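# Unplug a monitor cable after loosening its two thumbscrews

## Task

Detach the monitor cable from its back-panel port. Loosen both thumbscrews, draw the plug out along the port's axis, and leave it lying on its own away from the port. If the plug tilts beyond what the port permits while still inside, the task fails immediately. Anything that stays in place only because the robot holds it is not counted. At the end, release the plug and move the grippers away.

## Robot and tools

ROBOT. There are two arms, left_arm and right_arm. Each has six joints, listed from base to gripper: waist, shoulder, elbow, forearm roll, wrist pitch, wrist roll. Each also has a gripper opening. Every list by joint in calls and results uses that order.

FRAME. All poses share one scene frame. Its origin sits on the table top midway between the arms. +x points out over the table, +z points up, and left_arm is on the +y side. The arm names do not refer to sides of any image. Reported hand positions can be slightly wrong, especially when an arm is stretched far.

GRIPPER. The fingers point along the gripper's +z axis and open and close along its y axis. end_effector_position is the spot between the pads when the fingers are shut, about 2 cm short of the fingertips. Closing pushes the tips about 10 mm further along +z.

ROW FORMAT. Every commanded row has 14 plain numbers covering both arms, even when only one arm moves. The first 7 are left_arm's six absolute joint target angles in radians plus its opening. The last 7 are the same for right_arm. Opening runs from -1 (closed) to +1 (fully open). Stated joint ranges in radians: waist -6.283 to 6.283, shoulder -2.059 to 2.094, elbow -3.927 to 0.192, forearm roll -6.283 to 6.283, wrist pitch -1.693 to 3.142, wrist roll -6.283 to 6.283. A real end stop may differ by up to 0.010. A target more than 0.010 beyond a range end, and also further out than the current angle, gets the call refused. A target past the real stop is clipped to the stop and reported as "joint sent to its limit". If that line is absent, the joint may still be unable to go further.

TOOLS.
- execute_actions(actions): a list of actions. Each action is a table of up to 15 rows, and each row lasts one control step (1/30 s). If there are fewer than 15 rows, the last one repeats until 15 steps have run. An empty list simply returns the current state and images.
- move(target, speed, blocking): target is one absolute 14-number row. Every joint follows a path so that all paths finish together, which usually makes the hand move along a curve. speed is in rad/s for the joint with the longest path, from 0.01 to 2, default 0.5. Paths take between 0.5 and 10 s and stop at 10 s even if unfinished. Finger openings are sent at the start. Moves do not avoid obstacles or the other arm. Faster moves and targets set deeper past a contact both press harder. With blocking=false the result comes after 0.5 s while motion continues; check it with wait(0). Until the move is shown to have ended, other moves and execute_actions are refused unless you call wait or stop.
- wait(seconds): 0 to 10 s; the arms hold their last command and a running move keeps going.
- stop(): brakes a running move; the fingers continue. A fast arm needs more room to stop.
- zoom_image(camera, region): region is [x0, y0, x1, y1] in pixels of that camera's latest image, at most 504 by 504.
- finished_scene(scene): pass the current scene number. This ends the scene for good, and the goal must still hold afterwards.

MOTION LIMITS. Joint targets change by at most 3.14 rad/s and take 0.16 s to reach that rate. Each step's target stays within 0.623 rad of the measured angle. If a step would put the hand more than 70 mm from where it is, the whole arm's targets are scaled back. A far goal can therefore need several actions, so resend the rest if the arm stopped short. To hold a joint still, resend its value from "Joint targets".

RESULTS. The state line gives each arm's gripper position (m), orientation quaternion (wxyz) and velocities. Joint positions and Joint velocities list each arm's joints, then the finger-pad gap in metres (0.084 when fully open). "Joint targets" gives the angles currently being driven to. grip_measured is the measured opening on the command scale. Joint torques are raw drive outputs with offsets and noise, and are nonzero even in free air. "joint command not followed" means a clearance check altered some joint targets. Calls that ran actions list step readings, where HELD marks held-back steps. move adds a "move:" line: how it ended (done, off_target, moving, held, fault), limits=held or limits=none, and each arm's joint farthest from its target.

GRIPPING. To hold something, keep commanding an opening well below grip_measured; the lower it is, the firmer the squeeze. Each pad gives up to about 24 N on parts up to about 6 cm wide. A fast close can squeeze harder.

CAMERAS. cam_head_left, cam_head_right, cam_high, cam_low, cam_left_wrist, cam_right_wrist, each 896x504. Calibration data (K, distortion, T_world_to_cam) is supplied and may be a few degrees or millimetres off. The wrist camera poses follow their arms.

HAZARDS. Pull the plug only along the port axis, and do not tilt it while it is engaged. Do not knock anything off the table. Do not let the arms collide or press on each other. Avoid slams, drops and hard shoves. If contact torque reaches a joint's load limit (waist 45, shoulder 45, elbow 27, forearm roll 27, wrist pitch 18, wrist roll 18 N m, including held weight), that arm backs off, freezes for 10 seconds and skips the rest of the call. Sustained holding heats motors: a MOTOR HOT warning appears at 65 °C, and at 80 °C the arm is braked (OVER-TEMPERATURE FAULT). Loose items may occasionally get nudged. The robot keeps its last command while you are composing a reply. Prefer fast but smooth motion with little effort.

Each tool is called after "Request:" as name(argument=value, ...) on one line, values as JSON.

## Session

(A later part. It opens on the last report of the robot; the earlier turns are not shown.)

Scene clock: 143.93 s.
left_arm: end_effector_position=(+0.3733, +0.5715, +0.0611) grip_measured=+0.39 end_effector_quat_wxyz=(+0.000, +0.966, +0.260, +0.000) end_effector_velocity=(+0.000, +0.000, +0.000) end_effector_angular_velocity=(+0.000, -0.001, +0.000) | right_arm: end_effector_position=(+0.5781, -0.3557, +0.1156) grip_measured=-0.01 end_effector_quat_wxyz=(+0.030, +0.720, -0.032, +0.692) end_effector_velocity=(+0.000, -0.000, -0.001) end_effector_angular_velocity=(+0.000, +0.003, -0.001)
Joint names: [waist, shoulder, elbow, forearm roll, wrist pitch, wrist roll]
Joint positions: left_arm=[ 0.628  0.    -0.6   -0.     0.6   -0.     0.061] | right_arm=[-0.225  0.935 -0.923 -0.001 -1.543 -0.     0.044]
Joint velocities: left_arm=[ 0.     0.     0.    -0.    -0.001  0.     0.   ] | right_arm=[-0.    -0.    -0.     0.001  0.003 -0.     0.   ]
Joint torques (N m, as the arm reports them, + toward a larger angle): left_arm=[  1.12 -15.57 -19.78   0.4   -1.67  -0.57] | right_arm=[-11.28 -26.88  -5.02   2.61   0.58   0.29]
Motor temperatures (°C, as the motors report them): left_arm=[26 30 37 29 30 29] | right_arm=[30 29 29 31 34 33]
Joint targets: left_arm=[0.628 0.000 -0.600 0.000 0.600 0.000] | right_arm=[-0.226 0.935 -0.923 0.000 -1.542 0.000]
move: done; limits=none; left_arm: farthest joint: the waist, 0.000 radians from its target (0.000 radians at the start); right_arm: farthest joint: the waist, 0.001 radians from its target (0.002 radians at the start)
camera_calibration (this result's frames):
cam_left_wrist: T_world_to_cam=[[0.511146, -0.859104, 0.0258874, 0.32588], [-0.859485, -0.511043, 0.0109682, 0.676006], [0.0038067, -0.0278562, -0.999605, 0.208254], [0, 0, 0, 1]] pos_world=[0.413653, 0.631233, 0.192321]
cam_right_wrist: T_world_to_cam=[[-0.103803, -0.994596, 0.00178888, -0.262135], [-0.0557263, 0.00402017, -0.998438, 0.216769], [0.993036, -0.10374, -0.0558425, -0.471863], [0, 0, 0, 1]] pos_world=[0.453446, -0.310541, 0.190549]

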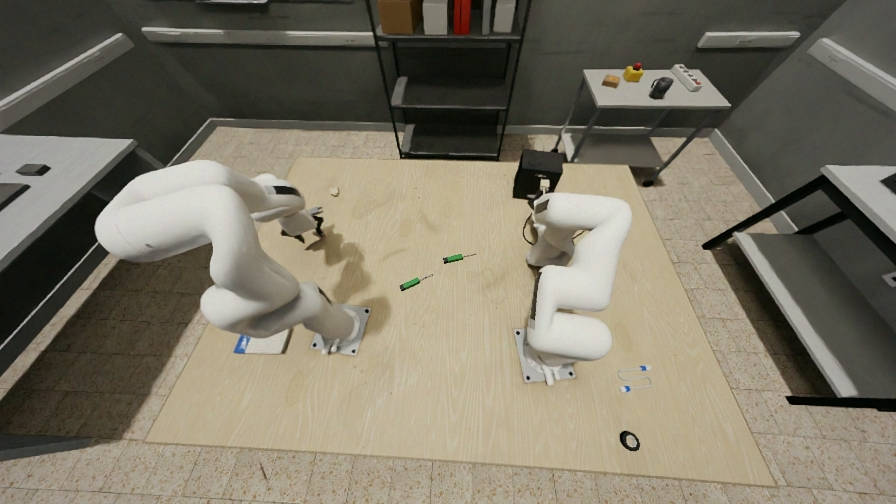

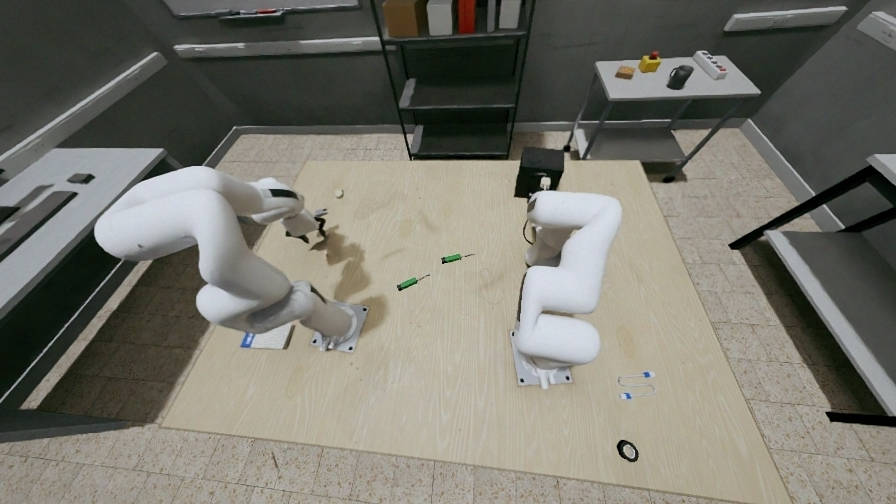

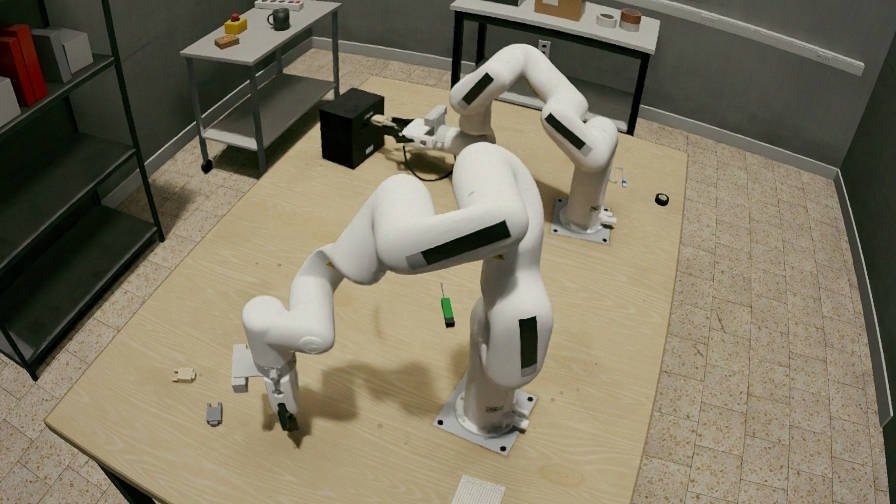

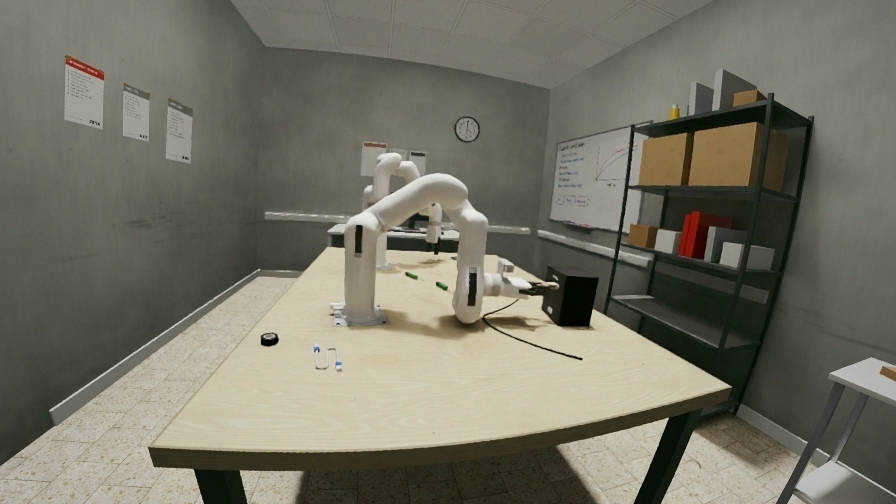

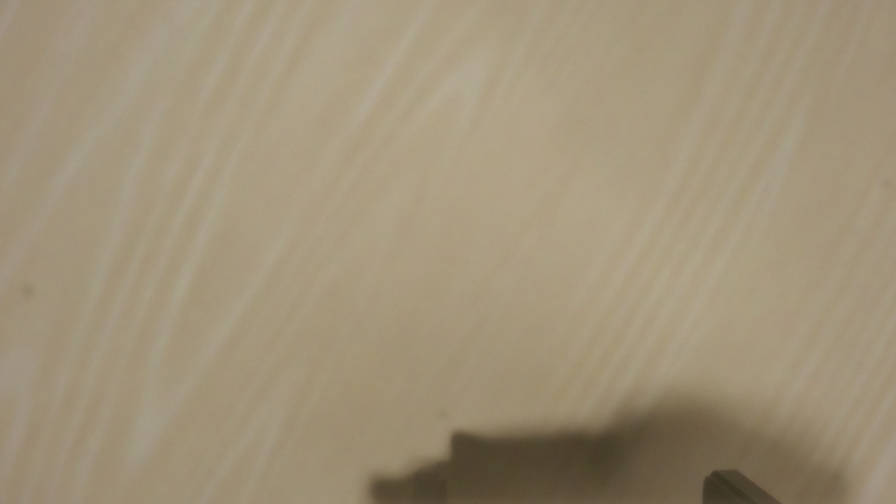

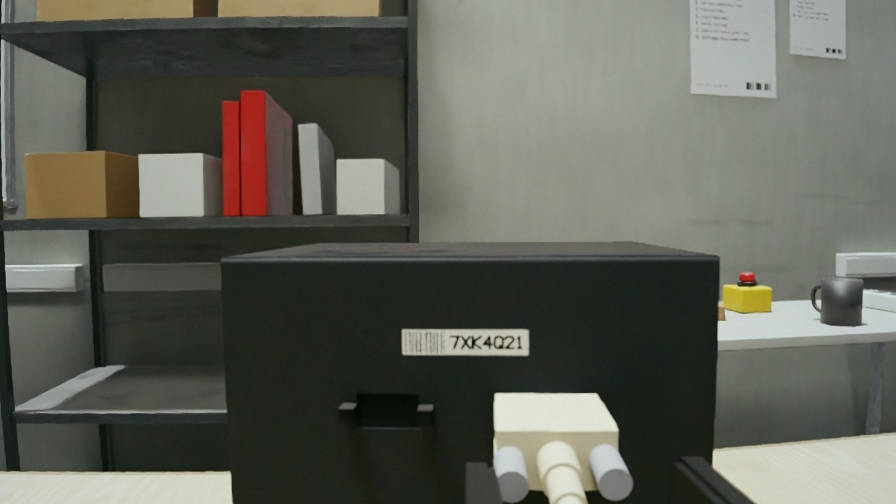

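Request:
execute_actions(actions=[[[0.628,0,-0.6,0,0.6,0,0.4,-0.2135,0.935,-0.923,0,-1.542,0,0]],[[0.628,0,-0.6,0,0.6,0,0.4,-0.2135,0.92,-0.87,0,-1.62,0,0]],[[0.628,0,-0.6,0,0.6,0,0.4,-0.2135,0.905,-0.815,0,-1.661,0,0]],[[0.628,0,-0.6,0,0.6,0,0.4,-0.2515,0.905,-0.815,0,-1.661,0.6,-0.65]],[[0.628,0,-0.6,0,0.6,0,0.4,-0.2515,0.905,-0.815,0,-1.661,1.2,-0.65]],[[0.628,0,-0.6,0,0.6,0,0.4,-0.2515,0.905,-0.815,0,-1.661,1.571,-0.65]],[[0.628,0,-0.6,0,0.6,0,0.4,-0.2515,0.916,-0.866,0,-1.62,1.571,-0.65]],[[0.628,0,-0.6,0,0.6,0,0.4,-0.2515,0.9265,-0.9175,0,-1.58,1.571,-0.65]],[[0.628,0,-0.6,0,0.6,0,0.4,-0.2515,0.9265,-0.9175,0,-1.58,1.571,-0.65]],[[0.628,0,-0.6,0,0.6,0,0.4,-0.2515,0.9265,-0.9175,0,-1.58,1.571,-1]],[[0.628,0,-0.6,0,0.6,0,0.4,-0.2515,0.9265,-0.9175,0,-1.58,1.571,-1]]])

Request:
zoom_image(camera="cam_high", region=[350,95,430,145])

Scene clock: 184.90 s.
left_arm: end_effector_position=(+0.3733, +0.5715, +0.0611) grip_measured=+0.39 end_effector_quat_wxyz=(+0.000, +0.966, +0.260, +0.000) end_effector_velocity=(-0.001, -0.000, -0.001) end_effector_angular_velocity=(-0.002, +0.002, +0.001) | right_arm: end_effector_position=(+0.5735, -0.3711, +0.1282) grip_measured=-0.85 end_effector_quat_wxyz=(+0.471, -0.470, +0.528, -0.528) end_effector_velocity=(+0.000, +0.000, +0.000) end_effector_angular_velocity=(+0.001, -0.000, +0.000)
Joint names: [waist, shoulder, elbow, forearm roll, wrist pitch, wrist roll]
Joint positions: left_arm=[ 0.628  0.    -0.6   -0.     0.6   -0.     0.061] | right_arm=[-0.252  0.926 -0.918  0.    -1.58   1.571  0.007]
Joint velocities: left_arm=[ 0.001  0.001  0.001 -0.001 -0.     0.     0.   ] | right_arm=[ 0.    -0.001  0.    -0.     0.     0.001 -0.   ]
Joint torques (N m, as the arm reports them, + toward a larger angle): left_arm=[  0.55 -15.26 -20.05   0.07  -1.38  -0.58] | right_arm=[ -1.68 -30.23  -5.81  -0.42  -0.56   0.31]
Motor temperatures (°C, as the motors report them): left_arm=[26 30 38 29 30 29] | right_arm=[29 29 29 30 34 33]
Joint targets: left_arm=[0.628 0.000 -0.600 0.000 0.600 0.000] | right_arm=[-0.252 0.926 -0.917 0.000 -1.580 1.571]
Step readings (joint positions; steps 1 to 15: 1st action; 16 to 30: 2nd action; 31 to 45: 3rd action; 46 to 60: 4th action; 61 to 75: 5th action; 76 to 90: 6th action; 91 to 105: 7th action; 106 to 120: 8th action; 121 to 135: 9th action; 136 to 150: 10th action; 151 to 165: 11th action):
0: left_arm=[0.628 0.000 -0.600 0.000 0.600 -0.000] | right_arm=[-0.225 0.935 -0.923 -0.000 -1.542 0.000]
1: left_arm=[0.628 0.000 -0.600 0.000 0.600 -0.000] | right_arm=[-0.225 0.935 -0.923 -0.000 -1.542 0.000]
2: left_arm=[0.628 0.000 -0.600 -0.000 0.600 0.000] | right_arm=[-0.223 0.935 -0.923 0.001 -1.541 -0.000]
4: left_arm=[0.628 -0.000 -0.600 -0.000 0.600 -0.000] | right_arm=[-0.222 0.937 -0.921 0.004 -1.537 -0.000]
8: left_arm=[0.628 -0.000 -0.600 0.000 0.600 0.000] | right_arm=[-0.219 0.938 -0.921 0.003 -1.538 -0.000]
15: left_arm=[0.628 0.000 -0.600 -0.000 0.600 -0.000] | right_arm=[-0.215 0.936 -0.922 0.001 -1.541 -0.000]
16: left_arm=[0.628 -0.000 -0.600 0.000 0.600 -0.000] | right_arm=[-0.214 0.936 -0.922 0.000 -1.542 -0.000]
17: left_arm=[0.628 0.000 -0.600 -0.000 0.600 -0.000] | right_arm=[-0.214 0.934 -0.919 0.000 -1.548 -0.000]
19: left_arm=[0.628 0.000 -0.600 -0.000 0.600 -0.000] | right_arm=[-0.214 0.927 -0.896 0.000 -1.582 -0.000]
23: left_arm=[0.628 0.000 -0.600 -0.000 0.600 0.000] | right_arm=[-0.214 0.921 -0.875 0.000 -1.612 0.000]
30: left_arm=[0.628 0.000 -0.600 -0.000 0.600 -0.000] | right_arm=[-0.214 0.920 -0.871 0.000 -1.619 -0.000]
31: left_arm=[0.628 -0.000 -0.600 -0.000 0.600 -0.000] | right_arm=[-0.214 0.920 -0.870 0.000 -1.620 -0.000]
32: left_arm=[0.628 -0.000 -0.600 -0.000 0.600 0.000] | right_arm=[-0.214 0.918 -0.865 -0.000 -1.625 -0.000]
34: left_arm=[0.628 0.000 -0.600 -0.000 0.600 -0.000] | right_arm=[-0.214 0.911 -0.839 0.000 -1.643 -0.000]
38: left_arm=[0.628 0.000 -0.600 -0.000 0.600 -0.000] | right_arm=[-0.214 0.906 -0.819 0.000 -1.657 -0.000]
45: left_arm=[0.628 0.000 -0.600 -0.000 0.600 -0.000] | right_arm=[-0.213 0.905 -0.816 -0.000 -1.661 -0.000]
46: left_arm=[0.628 -0.000 -0.600 0.000 0.600 -0.000] | right_arm=[-0.214 0.905 -0.815 -0.000 -1.661 0.001]
47: left_arm=[0.628 0.000 -0.600 0.000 0.600 0.000] | right_arm=[-0.214 0.905 -0.815 -0.000 -1.661 0.007]
49: left_arm=[0.628 0.000 -0.600 0.000 0.600 -0.000] | right_arm=[-0.216 0.905 -0.815 -0.000 -1.661 0.058]
53: left_arm=[0.628 -0.000 -0.600 0.000 0.600 -0.000] | right_arm=[-0.225 0.906 -0.814 -0.008 -1.659 0.332]
60: left_arm=[0.628 -0.000 -0.600 0.000 0.600 0.000] | right_arm=[-0.234 0.903 -0.816 -0.014 -1.664 0.580]
61: left_arm=[0.628 0.000 -0.600 -0.000 0.600 -0.000] | right_arm=[-0.234 0.903 -0.816 -0.015 -1.664 0.587]
62: left_arm=[0.628 0.000 -0.600 -0.000 0.600 0.000] | right_arm=[-0.234 0.903 -0.816 -0.015 -1.664 0.598]
64: left_arm=[0.628 0.000 -0.600 0.000 0.600 0.000] | right_arm=[-0.234 0.904 -0.816 -0.014 -1.663 0.653]
68: left_arm=[0.628 -0.000 -0.600 -0.000 0.600 -0.000] | right_arm=[-0.241 0.903 -0.817 -0.009 -1.664 0.931]
75: left_arm=[0.628 0.000 -0.600 0.000 0.600 0.000] | right_arm=[-0.255 0.907 -0.813 0.002 -1.658 1.180]
76: left_arm=[0.628 0.000 -0.600 0.000 0.600 -0.000] | right_arm=[-0.254 0.907 -0.814 0.002 -1.659 1.187]
77: left_arm=[0.628 -0.000 -0.600 0.000 0.600 -0.000] | right_arm=[-0.254 0.906 -0.814 0.001 -1.659 1.198]
79: left_arm=[0.628 0.000 -0.600 0.000 0.600 0.000] | right_arm=[-0.253 0.906 -0.815 0.001 -1.660 1.253]
83: left_arm=[0.628 -0.000 -0.600 0.000 0.600 -0.000] | right_arm=[-0.252 0.905 -0.815 0.000 -1.661 1.465]
90: left_arm=[0.628 0.000 -0.600 0.000 0.600 0.000] | right_arm=[-0.252 0.905 -0.815 0.000 -1.661 1.564]
91: left_arm=[0.628 -0.000 -0.600 -0.000 0.600 0.000] | right_arm=[-0.252 0.905 -0.815 0.000 -1.660 1.566]
92: left_arm=[0.628 -0.000 -0.600 -0.000 0.600 0.000] | right_arm=[-0.252 0.906 -0.820 0.000 -1.656 1.567]
94: left_arm=[0.628 0.000 -0.600 0.000 0.600 -0.000] | right_arm=[-0.252 0.912 -0.845 0.000 -1.637 1.569]
98: left_arm=[0.628 0.000 -0.600 -0.000 0.600 -0.000] | right_arm=[-0.252 0.915 -0.862 -0.000 -1.623 1.571]
105: left_arm=[0.628 -0.000 -0.600 -0.000 0.600 -0.000] | right_arm=[-0.252 0.916 -0.865 0.000 -1.620 1.571]
106: left_arm=[0.628 0.000 -0.600 0.000 0.600 -0.000] | right_arm=[-0.252 0.916 -0.866 0.000 -1.620 1.571]
107: left_arm=[0.628 0.000 -0.600 0.000 0.600 -0.000] | right_arm=[-0.252 0.917 -0.871 0.000 -1.615 1.571]
109: left_arm=[0.628 -0.000 -0.600 0.000 0.600 0.000] | right_arm=[-0.252 0.923 -0.896 0.000 -1.597 1.571]
113: left_arm=[0.628 -0.000 -0.600 0.000 0.600 -0.000] | right_arm=[-0.251 0.925 -0.914 -0.000 -1.583 1.571]
120: left_arm=[0.628 0.000 -0.600 -0.000 0.600 -0.000] | right_arm=[-0.252 0.926 -0.917 0.000 -1.580 1.571]
121: left_arm=[0.628 -0.000 -0.600 -0.000 0.600 -0.000] | right_arm=[-0.252 0.926 -0.917 0.000 -1.580 1.571]
122: left_arm=[0.628 0.000 -0.600 -0.000 0.600 0.000] | right_arm=[-0.252 0.926 -0.917 0.000 -1.580 1.571]
124: left_arm=[0.628 0.000 -0.600 -0.000 0.600 -0.000] | right_arm=[-0.252 0.926 -0.917 0.000 -1.580 1.571]
128: left_arm=[0.628 0.000 -0.600 0.000 0.600 -0.000] | right_arm=[-0.252 0.926 -0.917 0.000 -1.580 1.571]
135: left_arm=[0.628 -0.000 -0.600 -0.000 0.600 -0.000] | right_arm=[-0.252 0.926 -0.917 0.000 -1.580 1.571]
136: left_arm=[0.628 -0.000 -0.600 -0.000 0.600 -0.000] | right_arm=[-0.251 0.927 -0.917 0.000 -1.580 1.571]
137: left_arm=[0.628 0.000 -0.600 -0.000 0.600 0.000] | right_arm=[-0.252 0.926 -0.918 -0.000 -1.581 1.571]
139: left_arm=[0.628 0.000 -0.600 0.000 0.600 0.000] | right_arm=[-0.252 0.926 -0.918 0.000 -1.581 1.571]
143: left_arm=[0.628 -0.000 -0.600 0.000 0.600 -0.000] | right_arm=[-0.252 0.926 -0.918 0.000 -1.580 1.571]
150: left_arm=[0.628 -0.000 -0.600 -0.000 0.600 -0.000] | right_arm=[-0.252 0.926 -0.918 0.000 -1.580 1.571]
151: left_arm=[0.628 0.000 -0.600 -0.000 0.600 -0.000] | right_arm=[-0.252 0.926 -0.918 0.000 -1.580 1.571]
152: left_arm=[0.628 -0.000 -0.600 -0.000 0.600 -0.000] | right_arm=[-0.252 0.926 -0.918 0.000 -1.580 1.571]
154: left_arm=[0.628 0.000 -0.600 -0.000 0.600 -0.000] | right_arm=[-0.252 0.926 -0.918 0.000 -1.580 1.571]
158: left_arm=[0.628 -0.000 -0.600 -0.000 0.600 -0.000] | right_arm=[-0.252 0.926 -0.918 0.000 -1.580 1.571]
165: Joint positions above
camera_calibration (this result's frames):
cam_left_wrist: T_world_to_cam=[[0.511146, -0.859104, 0.0258874, 0.32588], [-0.859485, -0.511042, 0.0109682, 0.676006], [0.00380672, -0.0278562, -0.999605, 0.208254], [0, 0, 0, 1]] pos_world=[0.413653, 0.631233, 0.192321]
cam_right_wrist: T_world_to_cam=[[-0.0156672, 0.000894603, -0.999877, 0.169283], [0.0984359, 0.995143, -0.000652042, 0.380651], [0.99502, -0.098434, -0.0156792, -0.472555], [0, 0, 0, 1]] pos_world=[0.435384, -0.425469, 0.162101]

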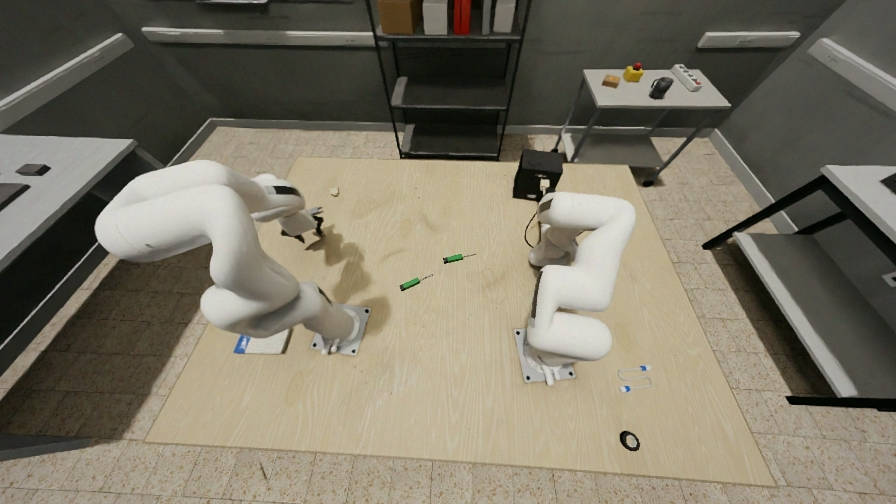

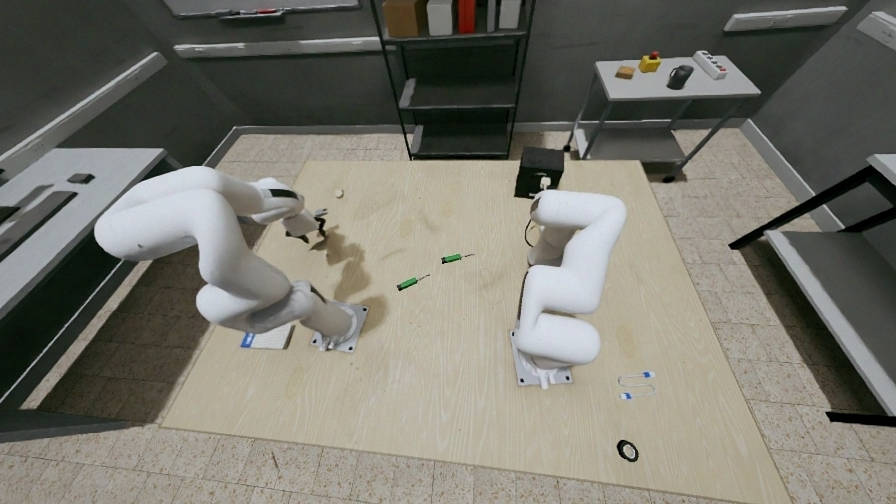

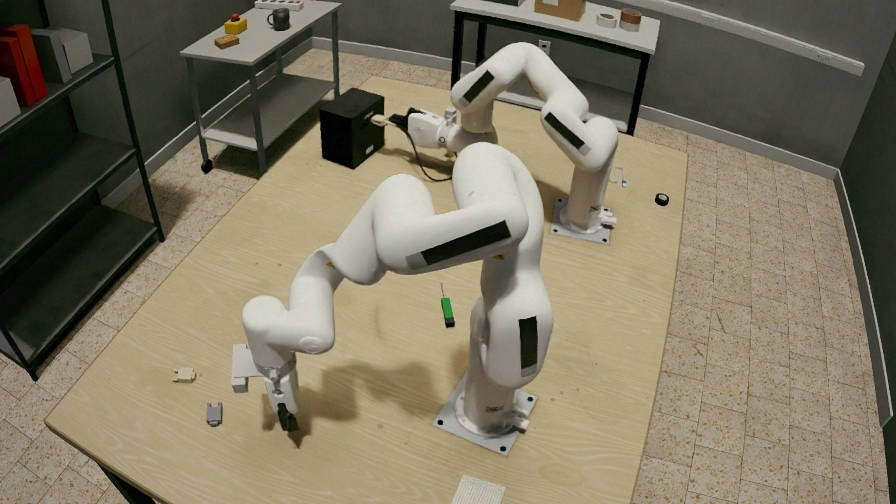

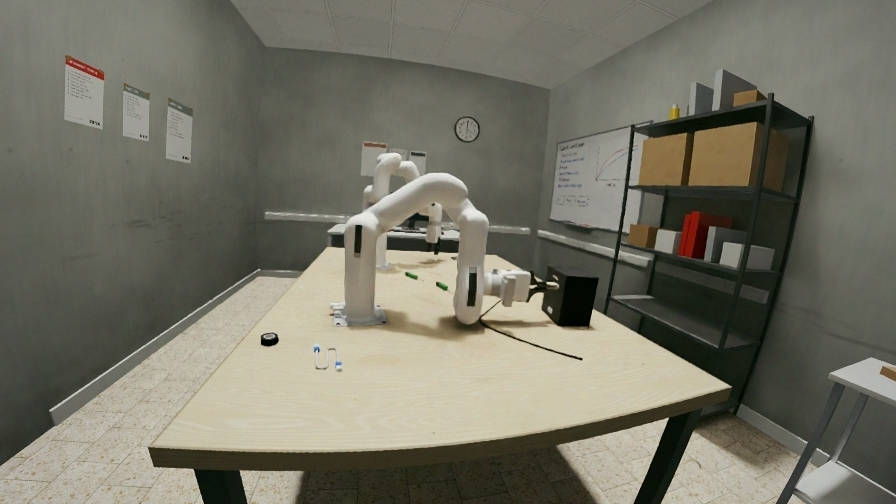

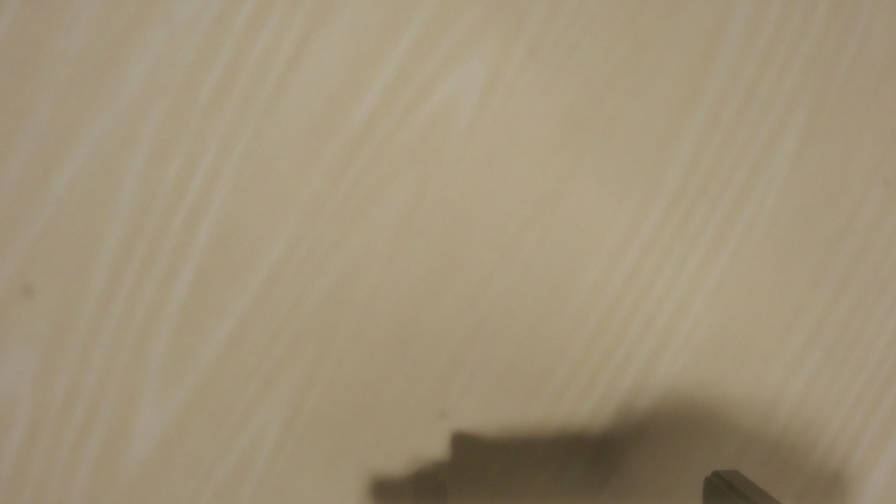

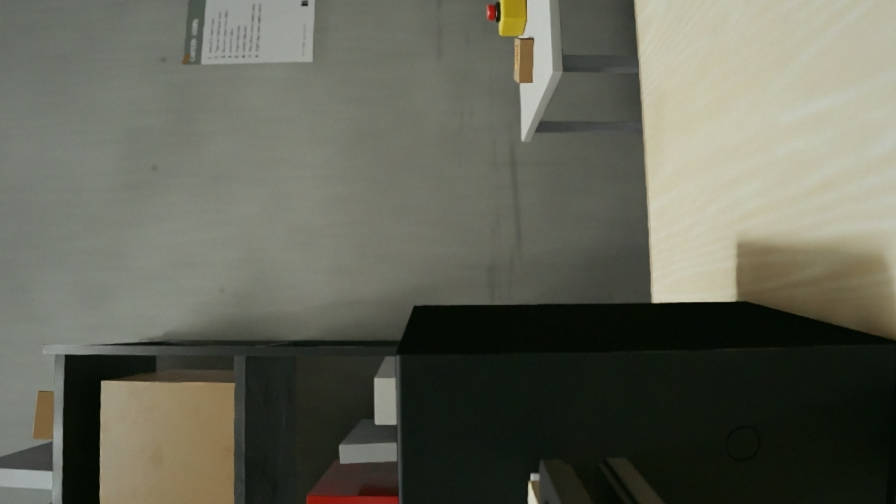

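Region (350, 95, 430, 145) of cam_high's 896x504 image, scaled by 6.300, with more detail than that image has; it fills the top 315 rows of this view, and the rest is white.

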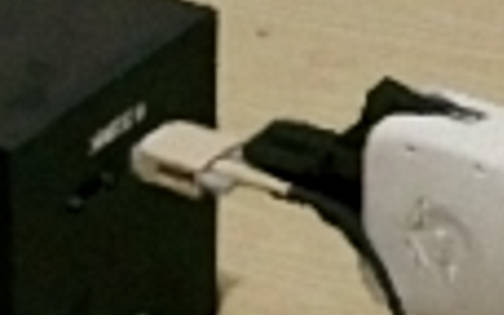

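Request:
execute_actions(actions=[[[0.628,0,-0.6,0,0.6,0,0.4,-0.2507,0.9164,-0.9113,0,-1.5762,1.271,-1]],[[0.628,0,-0.6,0,0.6,0,0.4,-0.2485,0.9073,-0.9056,0,-1.5727,0.971,-1]],[[0.628,0,-0.6,0,0.6,0,0.4,-0.2485,0.9073,-0.9056,0,-1.5727,0.971,-1]]])

Scene clock: 195.67 s.
left_arm: end_effector_position=(+0.3733, +0.5715, +0.0611) grip_measured=+0.39 end_effector_quat_wxyz=(+0.000, +0.966, +0.260, +0.000) end_effector_velocity=(-0.000, +0.000, -0.000) end_effector_angular_velocity=(-0.001, +0.001, +0.000) | right_arm: end_effector_position=(+0.5737, -0.3694, +0.1335) grip_measured=-0.85 end_effector_quat_wxyz=(-0.295, +0.606, -0.364, +0.643) end_effector_velocity=(+0.000, -0.000, -0.000) end_effector_angular_velocity=(-0.001, +0.002, -0.000)
Joint names: [waist, shoulder, elbow, forearm roll, wrist pitch, wrist roll]
Joint positions: left_arm=[ 0.628  0.    -0.6   -0.     0.6   -0.     0.061] | right_arm=[-0.248  0.907 -0.906 -0.    -1.573  0.971  0.007]
Joint velocities: left_arm=[ 0.     0.001  0.    -0.     0.     0.    -0.   ] | right_arm=[ 0.     0.     0.     0.     0.001 -0.001 -0.   ]
Joint torques (N m, as the arm reports them, + toward a larger angle): left_arm=[  1.28 -15.72 -19.92   0.47  -1.37  -0.68] | right_arm=[ -1.21 -28.38  -5.48  -0.38  -0.03   0.13]
Motor temperatures (°C, as the motors report them): left_arm=[26 30 38 29 30 29] | right_arm=[29 29 29 30 34 33]
Joint targets: left_arm=[0.628 0.000 -0.600 0.000 0.600 0.000] | right_arm=[-0.248 0.907 -0.906 0.000 -1.573 0.971]
Step readings (joint positions; steps 1 to 15: 1st action; 16 to 30: 2nd action; 31 to 45: 3rd action):
0: left_arm=[0.628 0.000 -0.600 0.000 0.600 -0.000] | right_arm=[-0.252 0.926 -0.918 0.000 -1.580 1.571]
1: left_arm=[0.628 0.000 -0.600 0.000 0.600 -0.000] | right_arm=[-0.251 0.926 -0.918 0.000 -1.580 1.570]
2: left_arm=[0.628 -0.000 -0.600 0.000 0.600 -0.000] | right_arm=[-0.251 0.926 -0.917 0.000 -1.580 1.564]
4: left_arm=[0.628 -0.000 -0.600 -0.000 0.600 0.000] | right_arm=[-0.251 0.925 -0.916 0.000 -1.579 1.513]
8: left_arm=[0.628 -0.000 -0.600 -0.000 0.600 0.000] | right_arm=[-0.251 0.919 -0.913 0.000 -1.577 1.340]
15: left_arm=[0.628 -0.000 -0.600 -0.000 0.600 -0.000] | right_arm=[-0.251 0.917 -0.911 0.000 -1.576 1.276]
16: left_arm=[0.628 -0.000 -0.600 -0.000 0.600 -0.000] | right_arm=[-0.251 0.917 -0.911 0.000 -1.576 1.274]
17: left_arm=[0.628 -0.000 -0.600 -0.000 0.600 0.000] | right_arm=[-0.251 0.916 -0.911 0.000 -1.576 1.266]
19: left_arm=[0.628 -0.000 -0.600 -0.000 0.600 0.000] | right_arm=[-0.250 0.915 -0.910 0.000 -1.576 1.214]
23: left_arm=[0.628 0.000 -0.600 -0.000 0.600 0.000] | right_arm=[-0.249 0.909 -0.907 0.000 -1.573 1.040]
30: left_arm=[0.628 -0.000 -0.600 0.000 0.600 0.000] | right_arm=[-0.249 0.907 -0.906 -0.000 -1.573 0.976]
31: left_arm=[0.628 -0.000 -0.600 0.000 0.600 0.000] | right_arm=[-0.249 0.907 -0.906 -0.000 -1.573 0.974]
32: left_arm=[0.628 -0.000 -0.600 -0.000 0.600 -0.000] | right_arm=[-0.249 0.907 -0.906 -0.000 -1.573 0.973]
34: left_arm=[0.628 -0.000 -0.600 -0.000 0.600 -0.000] | right_arm=[-0.249 0.907 -0.906 -0.000 -1.573 0.972]
38: left_arm=[0.628 0.000 -0.600 0.000 0.600 -0.000] | right_arm=[-0.248 0.907 -0.906 -0.000 -1.573 0.971]
45: Joint positions above
camera_calibration (this result's frames):
cam_left_wrist: T_world_to_cam=[[0.511146, -0.859104, 0.0258874, 0.32588], [-0.859485, -0.511043, 0.0109683, 0.676006], [0.00380664, -0.0278563, -0.999605, 0.208255], [0, 0, 0, 1]] pos_world=[0.413653, 0.631233, 0.192321]
cam_right_wrist: T_world_to_cam=[[-0.0791264, -0.559957, -0.824735, -0.0194836], [0.076073, 0.821524, -0.565076, 0.402959], [0.993958, -0.107452, -0.0224067, -0.474294], [0, 0, 0, 1]] pos_world=[0.439232, -0.392914, 0.201006]

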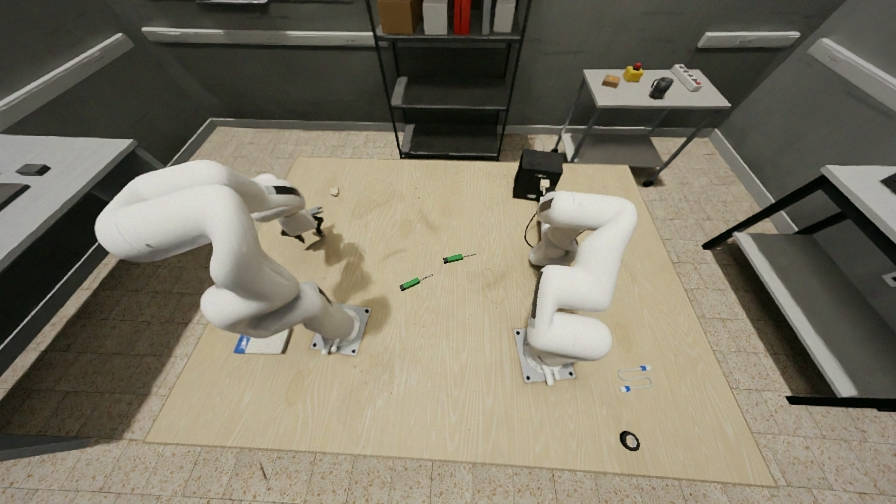

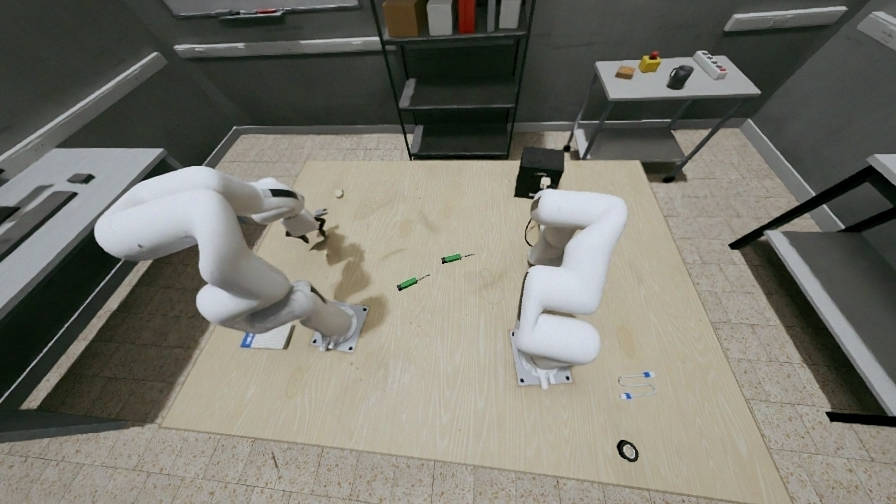

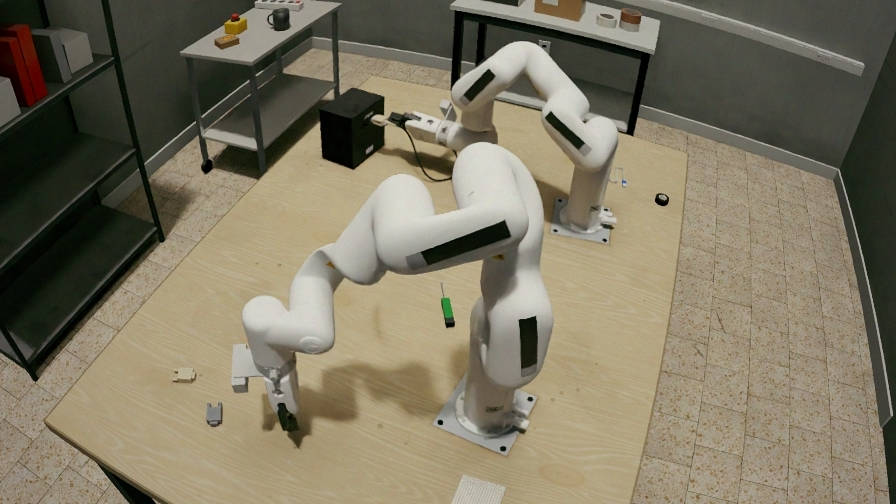

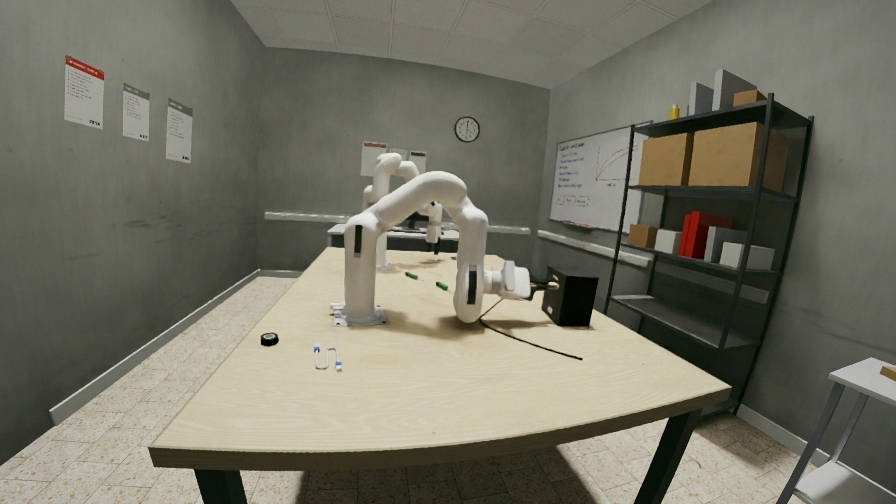

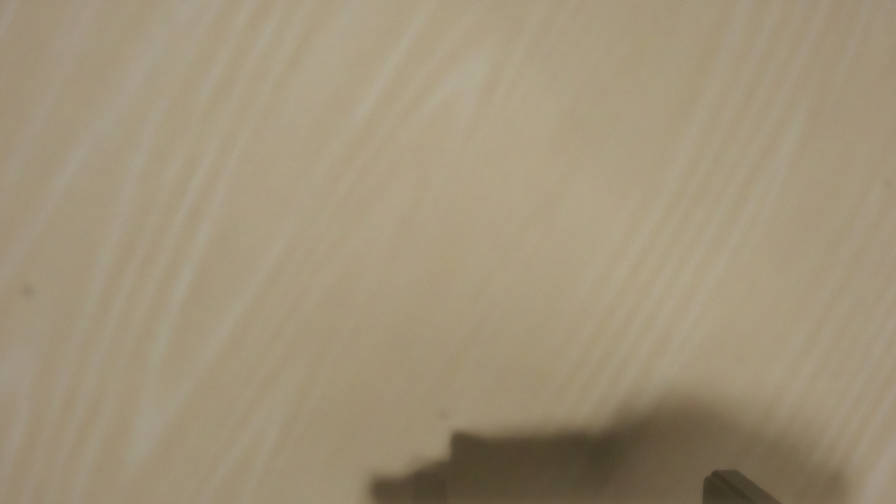

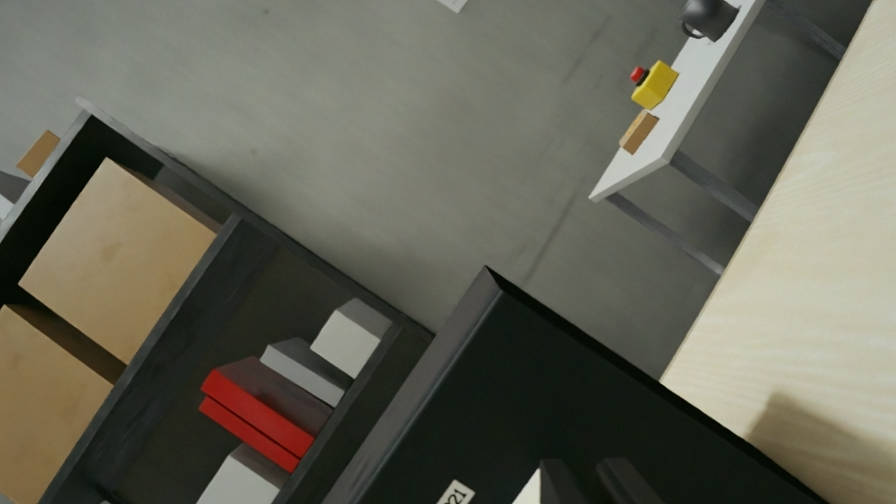

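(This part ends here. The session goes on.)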